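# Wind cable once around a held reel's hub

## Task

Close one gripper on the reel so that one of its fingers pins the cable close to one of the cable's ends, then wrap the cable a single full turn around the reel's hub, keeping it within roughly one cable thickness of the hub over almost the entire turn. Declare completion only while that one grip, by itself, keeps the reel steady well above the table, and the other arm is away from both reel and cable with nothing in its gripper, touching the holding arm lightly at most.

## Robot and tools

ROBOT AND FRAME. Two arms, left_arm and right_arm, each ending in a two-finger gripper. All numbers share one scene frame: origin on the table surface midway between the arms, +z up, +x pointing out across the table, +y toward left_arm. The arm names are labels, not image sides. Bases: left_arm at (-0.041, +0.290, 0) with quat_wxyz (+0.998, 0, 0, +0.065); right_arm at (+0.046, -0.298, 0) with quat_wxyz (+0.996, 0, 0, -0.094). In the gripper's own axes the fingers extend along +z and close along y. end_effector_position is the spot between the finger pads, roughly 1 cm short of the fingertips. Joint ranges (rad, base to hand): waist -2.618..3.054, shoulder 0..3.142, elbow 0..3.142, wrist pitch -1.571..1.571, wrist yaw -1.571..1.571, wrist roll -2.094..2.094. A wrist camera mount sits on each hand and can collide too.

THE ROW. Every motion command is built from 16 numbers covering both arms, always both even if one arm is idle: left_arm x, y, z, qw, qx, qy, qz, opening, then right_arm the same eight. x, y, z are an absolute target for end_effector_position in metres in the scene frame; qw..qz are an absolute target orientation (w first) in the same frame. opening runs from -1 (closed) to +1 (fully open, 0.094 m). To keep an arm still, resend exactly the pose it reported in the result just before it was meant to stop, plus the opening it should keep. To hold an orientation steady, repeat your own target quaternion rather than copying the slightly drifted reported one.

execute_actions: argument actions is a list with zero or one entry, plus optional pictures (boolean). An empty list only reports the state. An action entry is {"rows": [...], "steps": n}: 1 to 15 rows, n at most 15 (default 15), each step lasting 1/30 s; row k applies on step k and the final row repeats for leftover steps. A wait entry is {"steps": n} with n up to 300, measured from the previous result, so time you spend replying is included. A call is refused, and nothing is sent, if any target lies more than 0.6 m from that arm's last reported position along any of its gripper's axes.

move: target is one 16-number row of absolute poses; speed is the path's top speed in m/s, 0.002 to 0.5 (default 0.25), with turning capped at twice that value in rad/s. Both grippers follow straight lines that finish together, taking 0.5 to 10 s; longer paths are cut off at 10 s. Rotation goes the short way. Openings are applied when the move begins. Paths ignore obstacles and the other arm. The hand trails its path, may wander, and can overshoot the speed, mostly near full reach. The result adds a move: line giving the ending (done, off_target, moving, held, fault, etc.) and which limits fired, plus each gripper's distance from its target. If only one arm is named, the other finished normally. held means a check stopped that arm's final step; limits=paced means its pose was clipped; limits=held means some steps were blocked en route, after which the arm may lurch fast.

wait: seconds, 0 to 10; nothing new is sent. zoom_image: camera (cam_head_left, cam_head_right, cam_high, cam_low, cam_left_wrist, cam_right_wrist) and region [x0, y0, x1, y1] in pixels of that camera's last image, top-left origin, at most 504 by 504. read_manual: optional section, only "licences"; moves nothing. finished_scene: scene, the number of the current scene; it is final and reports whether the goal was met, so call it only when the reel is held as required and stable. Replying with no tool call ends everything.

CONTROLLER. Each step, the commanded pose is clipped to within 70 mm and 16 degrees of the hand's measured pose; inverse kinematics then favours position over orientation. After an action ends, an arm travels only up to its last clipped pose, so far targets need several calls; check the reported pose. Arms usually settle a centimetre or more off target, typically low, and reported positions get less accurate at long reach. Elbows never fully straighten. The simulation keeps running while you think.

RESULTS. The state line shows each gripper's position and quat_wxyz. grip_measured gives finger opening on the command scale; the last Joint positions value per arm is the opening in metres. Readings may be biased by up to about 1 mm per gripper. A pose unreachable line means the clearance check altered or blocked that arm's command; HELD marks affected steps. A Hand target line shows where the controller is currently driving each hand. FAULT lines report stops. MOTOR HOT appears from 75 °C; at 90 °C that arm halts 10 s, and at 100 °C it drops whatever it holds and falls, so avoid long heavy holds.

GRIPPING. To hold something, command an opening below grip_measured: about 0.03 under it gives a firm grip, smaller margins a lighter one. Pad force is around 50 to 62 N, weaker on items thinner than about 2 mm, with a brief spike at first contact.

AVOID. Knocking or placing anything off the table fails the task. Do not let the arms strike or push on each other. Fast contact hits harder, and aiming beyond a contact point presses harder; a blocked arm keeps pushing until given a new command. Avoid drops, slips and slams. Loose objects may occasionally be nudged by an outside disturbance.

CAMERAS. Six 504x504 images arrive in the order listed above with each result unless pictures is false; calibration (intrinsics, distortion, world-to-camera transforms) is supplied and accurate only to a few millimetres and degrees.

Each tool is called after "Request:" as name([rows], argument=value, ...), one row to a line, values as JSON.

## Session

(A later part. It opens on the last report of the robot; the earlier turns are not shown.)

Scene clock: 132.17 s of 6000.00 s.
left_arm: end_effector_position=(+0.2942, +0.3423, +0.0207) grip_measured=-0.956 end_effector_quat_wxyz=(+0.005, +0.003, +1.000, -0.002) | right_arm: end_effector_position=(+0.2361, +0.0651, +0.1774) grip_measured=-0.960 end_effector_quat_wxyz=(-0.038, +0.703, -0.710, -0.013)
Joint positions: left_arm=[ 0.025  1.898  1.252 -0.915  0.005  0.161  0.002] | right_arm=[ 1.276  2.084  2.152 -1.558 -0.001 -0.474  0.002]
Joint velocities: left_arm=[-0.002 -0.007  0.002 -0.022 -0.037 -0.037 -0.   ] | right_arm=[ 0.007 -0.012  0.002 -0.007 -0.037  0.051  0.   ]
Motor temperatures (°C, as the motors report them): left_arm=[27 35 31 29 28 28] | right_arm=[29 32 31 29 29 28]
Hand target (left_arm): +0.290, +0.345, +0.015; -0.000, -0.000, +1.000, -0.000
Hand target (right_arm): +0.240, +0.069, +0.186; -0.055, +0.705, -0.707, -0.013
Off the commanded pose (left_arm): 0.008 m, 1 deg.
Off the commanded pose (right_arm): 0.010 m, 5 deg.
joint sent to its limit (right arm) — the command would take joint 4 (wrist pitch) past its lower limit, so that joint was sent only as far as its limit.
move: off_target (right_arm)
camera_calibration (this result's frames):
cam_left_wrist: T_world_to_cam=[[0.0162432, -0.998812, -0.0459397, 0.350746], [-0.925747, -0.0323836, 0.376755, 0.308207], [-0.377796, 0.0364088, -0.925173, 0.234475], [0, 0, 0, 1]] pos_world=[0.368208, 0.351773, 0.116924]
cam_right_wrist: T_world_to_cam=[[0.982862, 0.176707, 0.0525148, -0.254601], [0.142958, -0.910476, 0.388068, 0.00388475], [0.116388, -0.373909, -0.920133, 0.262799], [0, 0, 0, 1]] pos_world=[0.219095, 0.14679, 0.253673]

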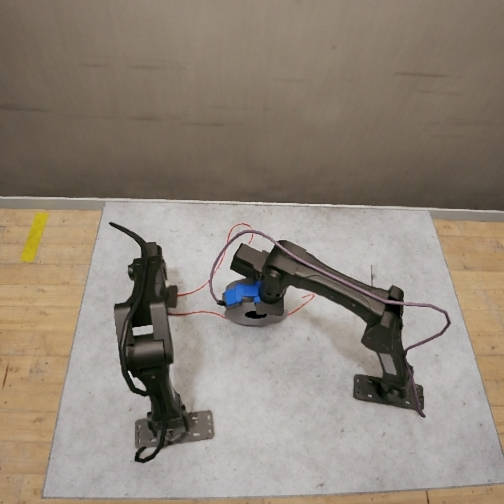

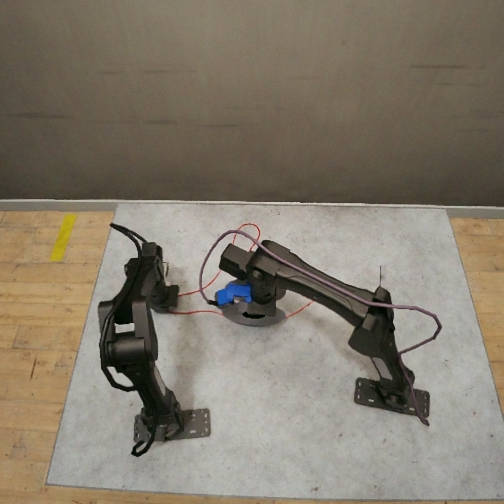

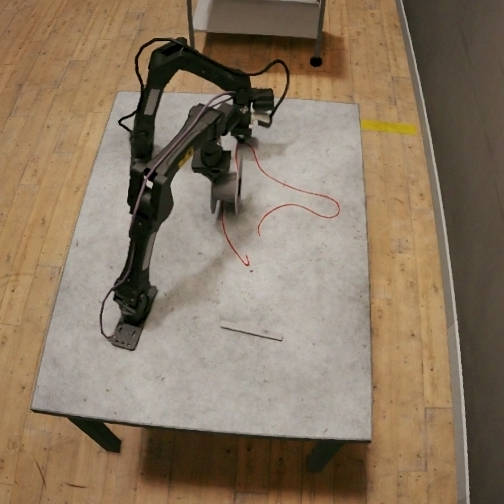

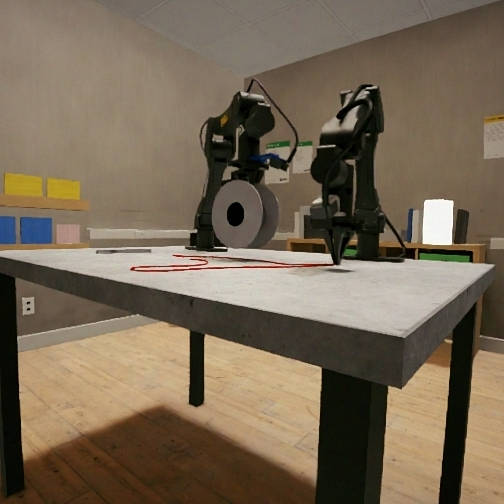

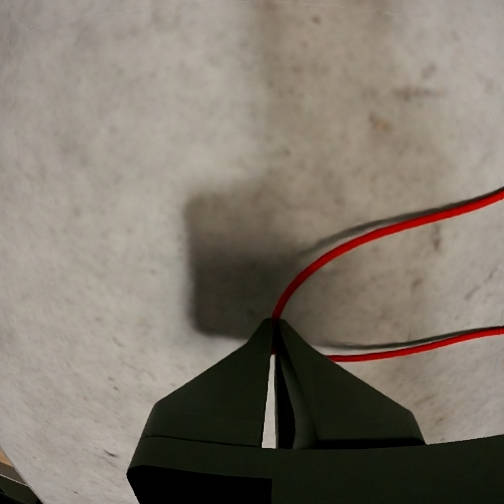

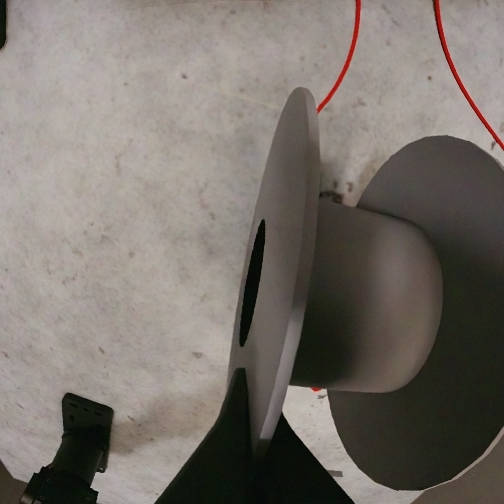

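Request:
move(target=[0.29,0.345,0.015,0,0,1,0,-0.98,0.222,0.085,0.14,0,-0.707,0.707,0,-0.985], speed=0.06)

Request:
move(target=[0.29,0.345,0.015,0,0,1,0,-0.98,0.222,0.085,0.145,0,-0.707,0.707,0,-0.3])

Request:
move(target=[0.29,0.345,0.015,0,0,1,0,-0.98,0.225,0.06,0.2,0,-0.707,0.707,0,-0.3])

Request:
move(target=[0.29,0.345,0.015,0,0,1,0,-0.98,0.31,-0.13,0.15,0,-0.707,0.707,0,-0.3])

Scene clock: 137.00 s of 6000.00 s.
left_arm: end_effector_position=(+0.2942, +0.3423, +0.0207) grip_measured=-0.956 end_effector_quat_wxyz=(+0.005, +0.003, +1.000, -0.002) | right_arm: end_effector_position=(+0.2263, +0.0778, +0.1478) grip_measured=-0.960 end_effector_quat_wxyz=(-0.007, +0.704, -0.710, +0.004)
Joint positions: left_arm=[ 0.025  1.898  1.252 -0.915  0.005  0.161  0.002] | right_arm=[ 1.316  2.171  2.17  -1.559  0.013 -0.434  0.002]
Joint velocities: left_arm=[ 0.012 -0.002  0.022 -0.022 -0.037  0.051 -0.   ] | right_arm=[ 0.007 -0.002 -0.007  0.037 -0.066 -0.007 -0.001]
Motor temperatures (°C, as the motors report them): left_arm=[27 35 31 29 28 28] | right_arm=[29 33 31 29 29 28]
Hand target (left_arm): +0.290, +0.345, +0.015; -0.000, -0.000, +1.000, -0.000
Hand target (right_arm): +0.222, +0.085, +0.140; -0.000, +0.707, -0.707, -0.001
Off the commanded pose (left_arm): 0.008 m, 1 deg.
Off the commanded pose (right_arm): 0.011 m, 1 deg.
move: off_target (right_arm)
camera_calibration (this result's frames):
cam_left_wrist: T_world_to_cam=[[0.0162432, -0.998812, -0.0459397, 0.350746], [-0.925747, -0.0323836, 0.376755, 0.308207], [-0.377796, 0.0364088, -0.925173, 0.234475], [0, 0, 0, 1]] pos_world=[0.368208, 0.351773, 0.116924]
cam_right_wrist: T_world_to_cam=[[0.983583, 0.179315, 0.0202653, -0.241209], [0.151719, -0.882518, 0.445132, 0.0157712], [0.0977036, -0.43475, -0.895235, 0.246688], [0, 0, 0, 1]] pos_world=[0.210754, 0.164418, 0.218712]

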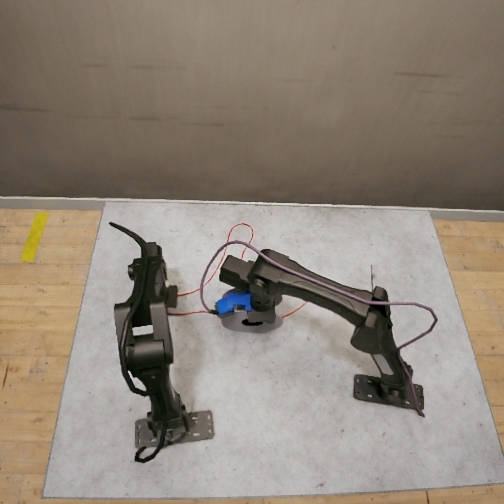

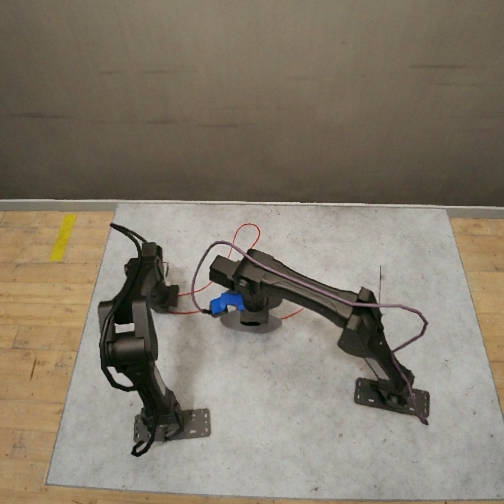

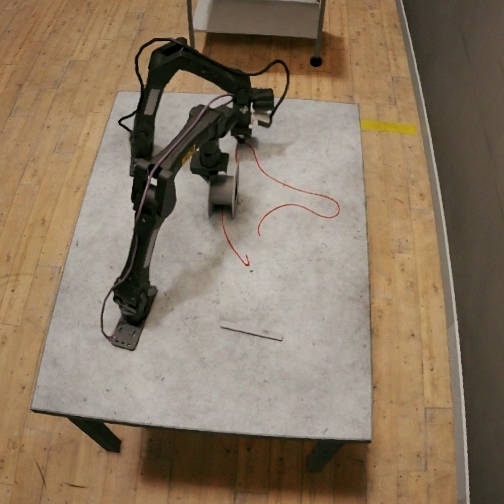

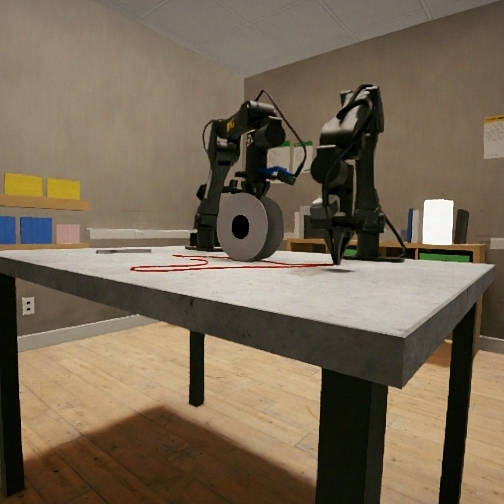

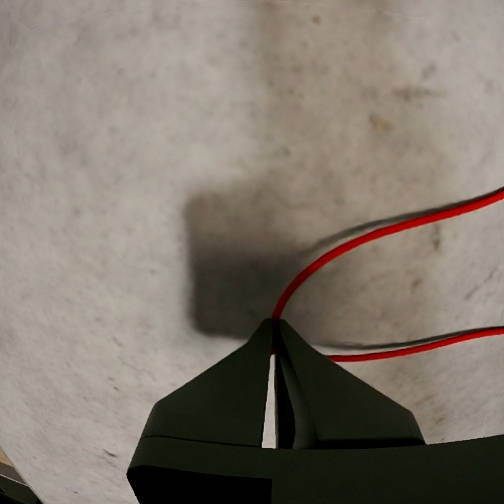

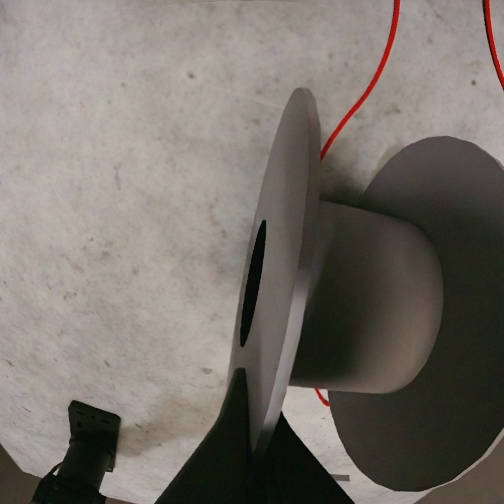

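Scene clock: 137.70 s of 6000.00 s.
left_arm: end_effector_position=(+0.2942, +0.3423, +0.0207) grip_measured=-0.956 end_effector_quat_wxyz=(+0.005, +0.003, +1.000, -0.002) | right_arm: end_effector_position=(+0.2263, +0.0778, +0.1478) grip_measured=-0.303 end_effector_quat_wxyz=(-0.007, +0.704, -0.710, +0.004)
Joint positions: left_arm=[ 0.025  1.898  1.252 -0.915  0.005  0.161  0.002] | right_arm=[ 1.316  2.171  2.17  -1.559  0.013 -0.434  0.033]
Joint velocities: left_arm=[-0.022 -0.002 -0.007 -0.066 -0.037 -0.007 -0.001] | right_arm=[-0.007 -0.012 -0.007  0.007 -0.007  0.037 -0.   ]
Motor temperatures (°C, as the motors report them): left_arm=[27 35 31 29 28 28] | right_arm=[29 33 31 29 29 28]
Hand target (left_arm): +0.290, +0.345, +0.015; -0.000, -0.000, +1.000, -0.000
Hand target (right_arm): +0.222, +0.085, +0.145; -0.005, +0.707, -0.707, -0.002
Off the commanded pose (left_arm): 0.008 m, 1 deg.
Off the commanded pose (right_arm): 0.009 m, 1 deg.
joint sent to its limit (right arm) — the command would take joint 4 (wrist pitch) past its lower limit, so that joint was sent only as far as its limit.
move: done
camera_calibration (this result's frames):
cam_left_wrist: T_world_to_cam=[[0.0162432, -0.998812, -0.0459397, 0.350746], [-0.925747, -0.0323836, 0.376755, 0.308207], [-0.377796, 0.0364088, -0.925173, 0.234475], [0, 0, 0, 1]] pos_world=[0.368208, 0.351773, 0.116924]
cam_right_wrist: T_world_to_cam=[[0.983583, 0.179315, 0.0202653, -0.241209], [0.151719, -0.882518, 0.445132, 0.0157712], [0.0977036, -0.43475, -0.895235, 0.246688], [0, 0, 0, 1]] pos_world=[0.210754, 0.164418, 0.218712]

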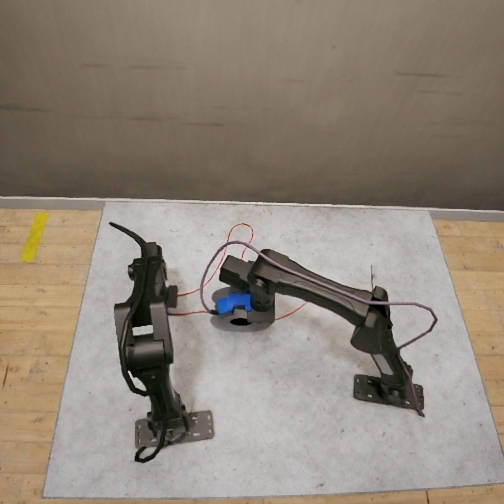

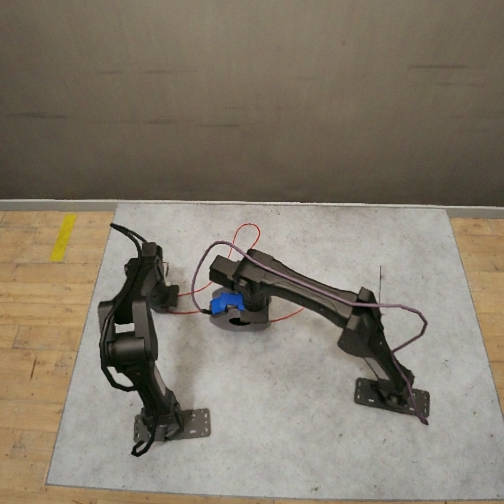

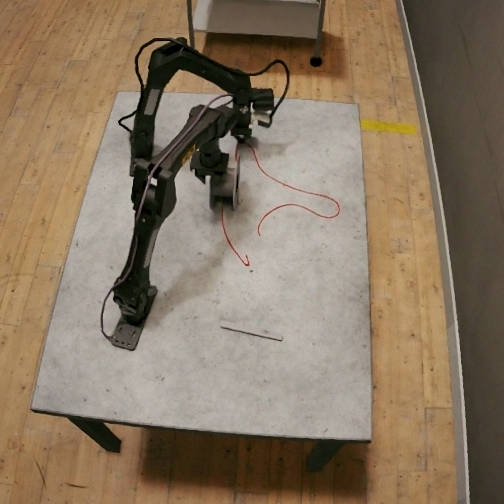

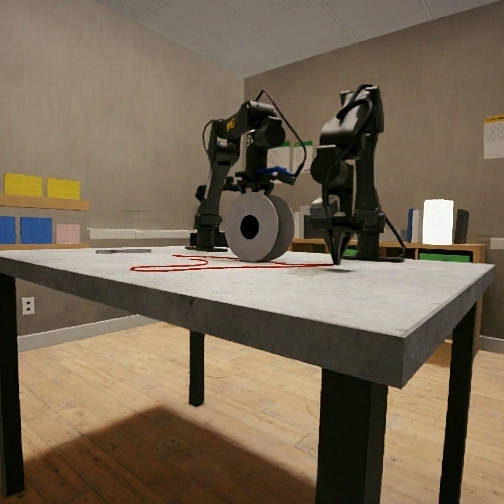

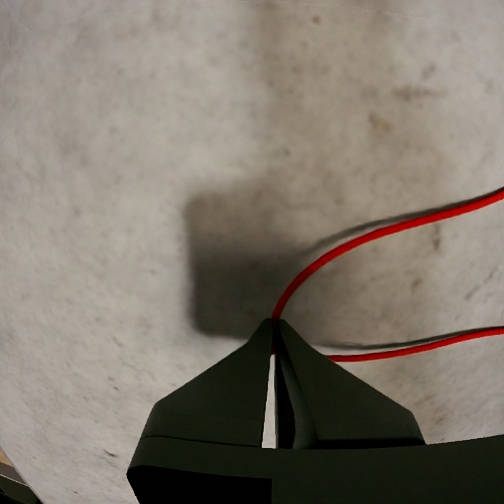

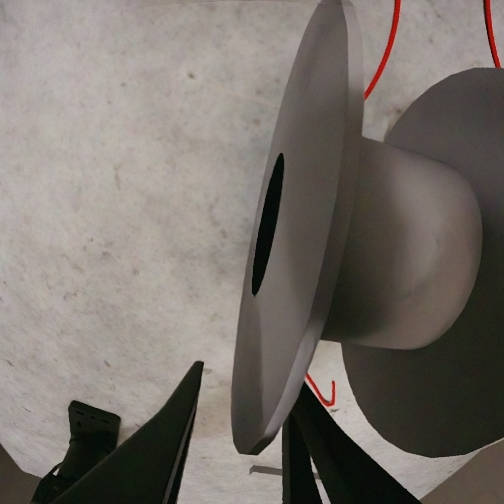

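Scene clock: 138.47 s of 6000.00 s.
left_arm: end_effector_position=(+0.2942, +0.3423, +0.0207) grip_measured=-0.956 end_effector_quat_wxyz=(+0.005, +0.003, +1.000, -0.002) | right_arm: end_effector_position=(+0.2249, +0.0621, +0.2046) grip_measured=-0.303 end_effector_quat_wxyz=(-0.072, +0.705, -0.706, -0.018)
Joint positions: left_arm=[ 0.025  1.898  1.252 -0.915  0.005  0.161  0.002] | right_arm=[ 1.303  2.004  2.138 -1.558  0.013 -0.457  0.033]
Joint velocities: left_arm=[-0.007 -0.002  0.002  0.051  0.007 -0.022  0.001] | right_arm=[ 0.007 -0.032 -0.012 -0.007  0.022 -0.051  0.001]
Motor temperatures (°C, as the motors report them): left_arm=[27 35 31 29 28 28] | right_arm=[29 33 31 29 29 28]
Hand target (left_arm): +0.290, +0.345, +0.015; -0.000, -0.000, +1.000, -0.000
Hand target (right_arm): +0.225, +0.059, +0.200; -0.060, +0.705, -0.706, -0.020
Off the commanded pose (left_arm): 0.008 m, 1 deg.
Off the commanded pose (right_arm): 0.005 m, 8 deg.
joint sent to its limit (right arm) — the command would take joint 4 (wrist pitch) past its lower limit, so that joint was sent only as far as its limit.
move: off_target (right_arm)
camera_calibration (this result's frames):
cam_left_wrist: T_world_to_cam=[[0.0162432, -0.998812, -0.0459397, 0.350746], [-0.925747, -0.0323836, 0.376755, 0.308207], [-0.377796, 0.0364088, -0.925173, 0.234475], [0, 0, 0, 1]] pos_world=[0.368208, 0.351773, 0.116924]
cam_right_wrist: T_world_to_cam=[[0.978221, 0.18084, 0.101888, -0.253777], [0.135993, -0.929218, 0.343598, 0.00399577], [0.156812, -0.322258, -0.933574, 0.278409], [0, 0, 0, 1]] pos_world=[0.204049, 0.139326, 0.284399]

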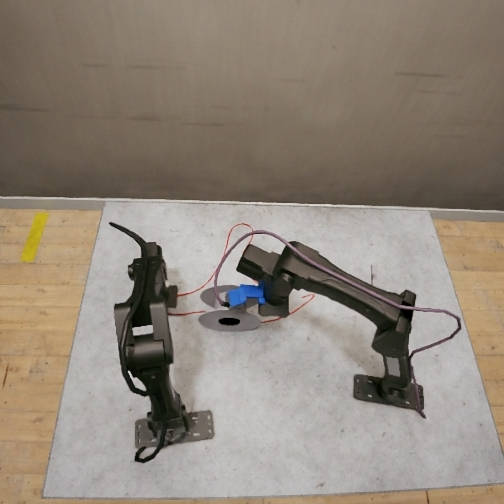

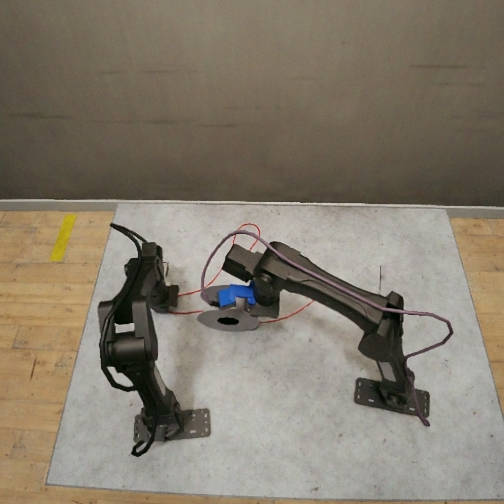

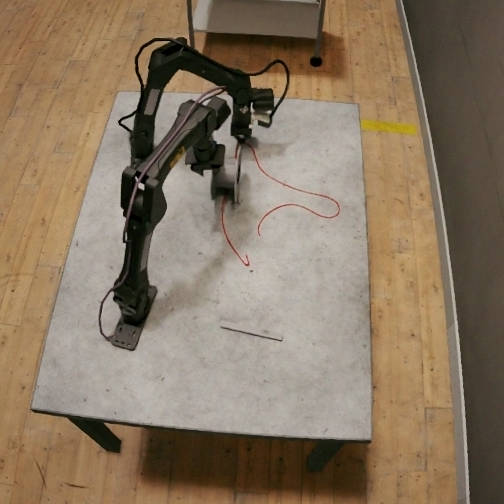

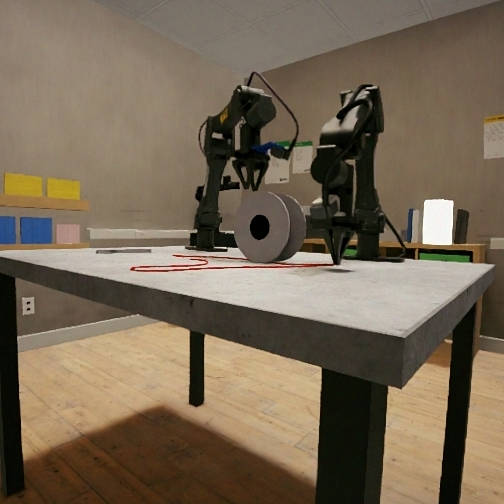

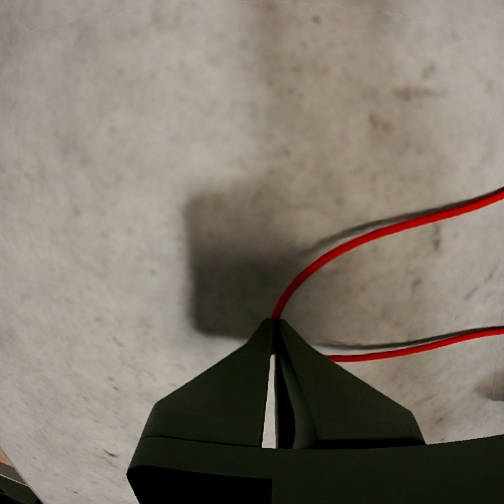

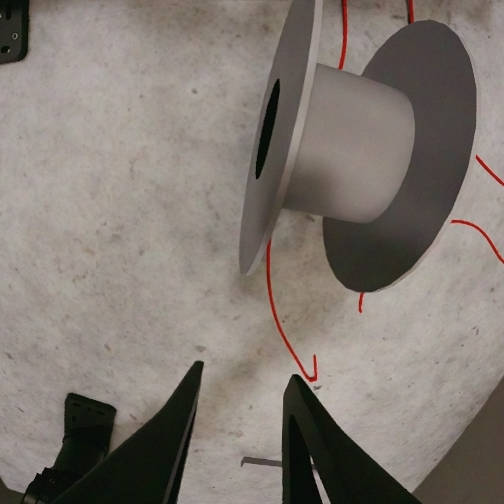

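Scene clock: 140.00 s of 6000.00 s.
left_arm: end_effector_position=(+0.2942, +0.3423, +0.0207) grip_measured=-0.956 end_effector_quat_wxyz=(+0.005, +0.003, +1.000, -0.002) | right_arm: end_effector_position=(+0.3137, -0.1308, +0.1451) grip_measured=-0.303 end_effector_quat_wxyz=(+0.011, +0.703, -0.711, +0.007)
Joint positions: left_arm=[ 0.025  1.898  1.252 -0.915  0.005  0.161  0.002] | right_arm=[ 0.756  1.755  1.576 -1.41   0.019 -0.993  0.033]
Joint velocities: left_arm=[ 0.012 -0.007  0.002 -0.022 -0.095 -0.037 -0.   ] | right_arm=[-0.012  0.007 -0.007  0.022  0.037  0.022 -0.001]
Motor temperatures (°C, as the motors report them): left_arm=[27 35 31 29 28 28] | right_arm=[29 33 31 29 29 28]
Hand target (left_arm): +0.290, +0.345, +0.015; -0.000, -0.000, +1.000, -0.000
Hand target (right_arm): +0.311, -0.130, +0.148; +0.001, +0.707, -0.707, +0.006
Off the commanded pose (left_arm): 0.008 m, 1 deg.
Off the commanded pose (right_arm): 0.006 m, 2 deg.
move: done
camera_calibration (this result's frames):
cam_left_wrist: T_world_to_cam=[[0.0162432, -0.998812, -0.0459397, 0.350746], [-0.925747, -0.0323836, 0.376755, 0.308207], [-0.377796, 0.0364088, -0.925173, 0.234475], [0, 0, 0, 1]] pos_world=[0.368208, 0.351773, 0.116924]
cam_right_wrist: T_world_to_cam=[[0.984065, 0.177696, -0.00630868, -0.286223], [0.159931, -0.869065, 0.468133, -0.184552], [0.0777027, -0.461683, -0.883635, 0.146183], [0, 0, 0, 1]] pos_world=[0.299819, -0.0420366, 0.213761]

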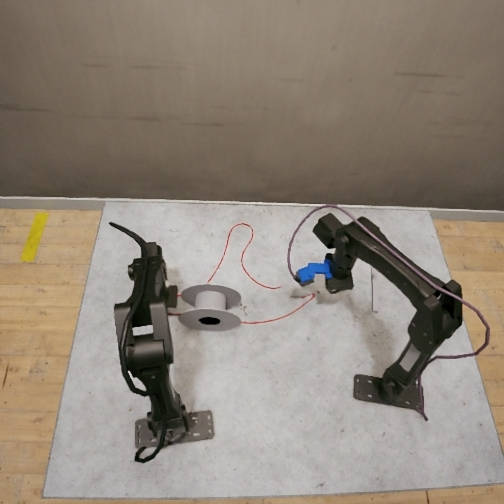

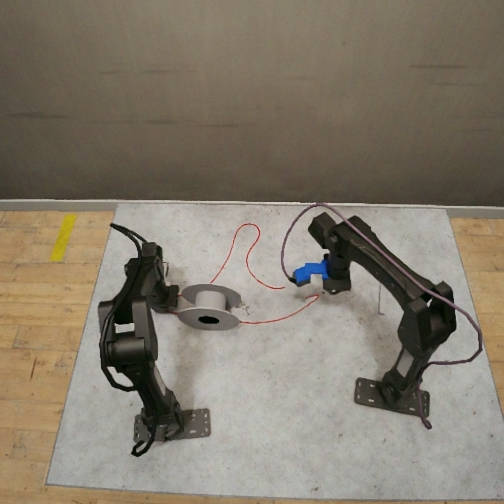

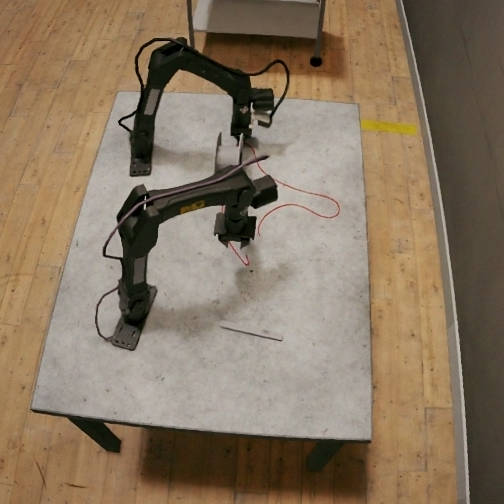

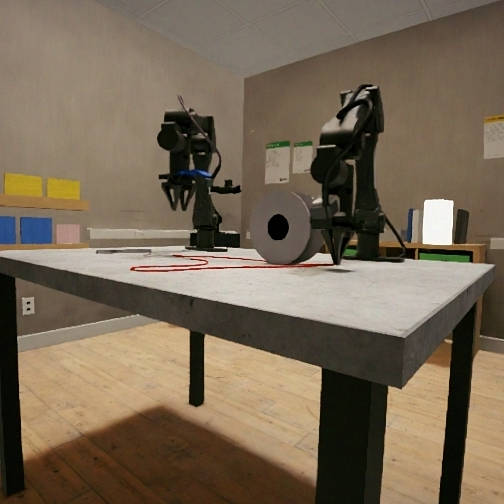

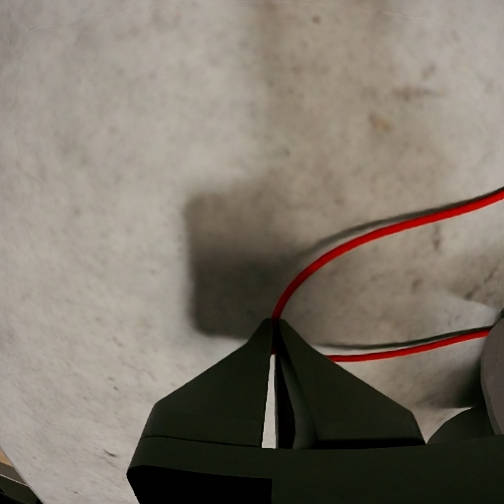

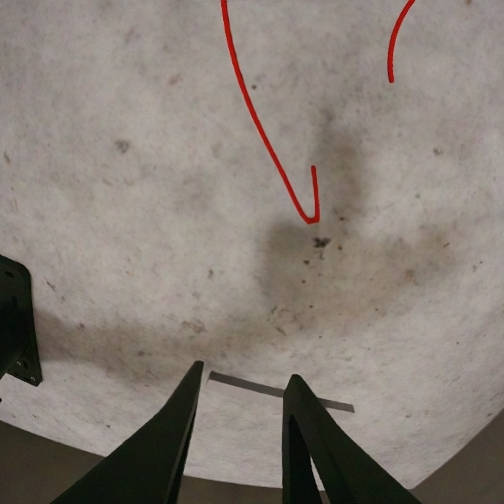

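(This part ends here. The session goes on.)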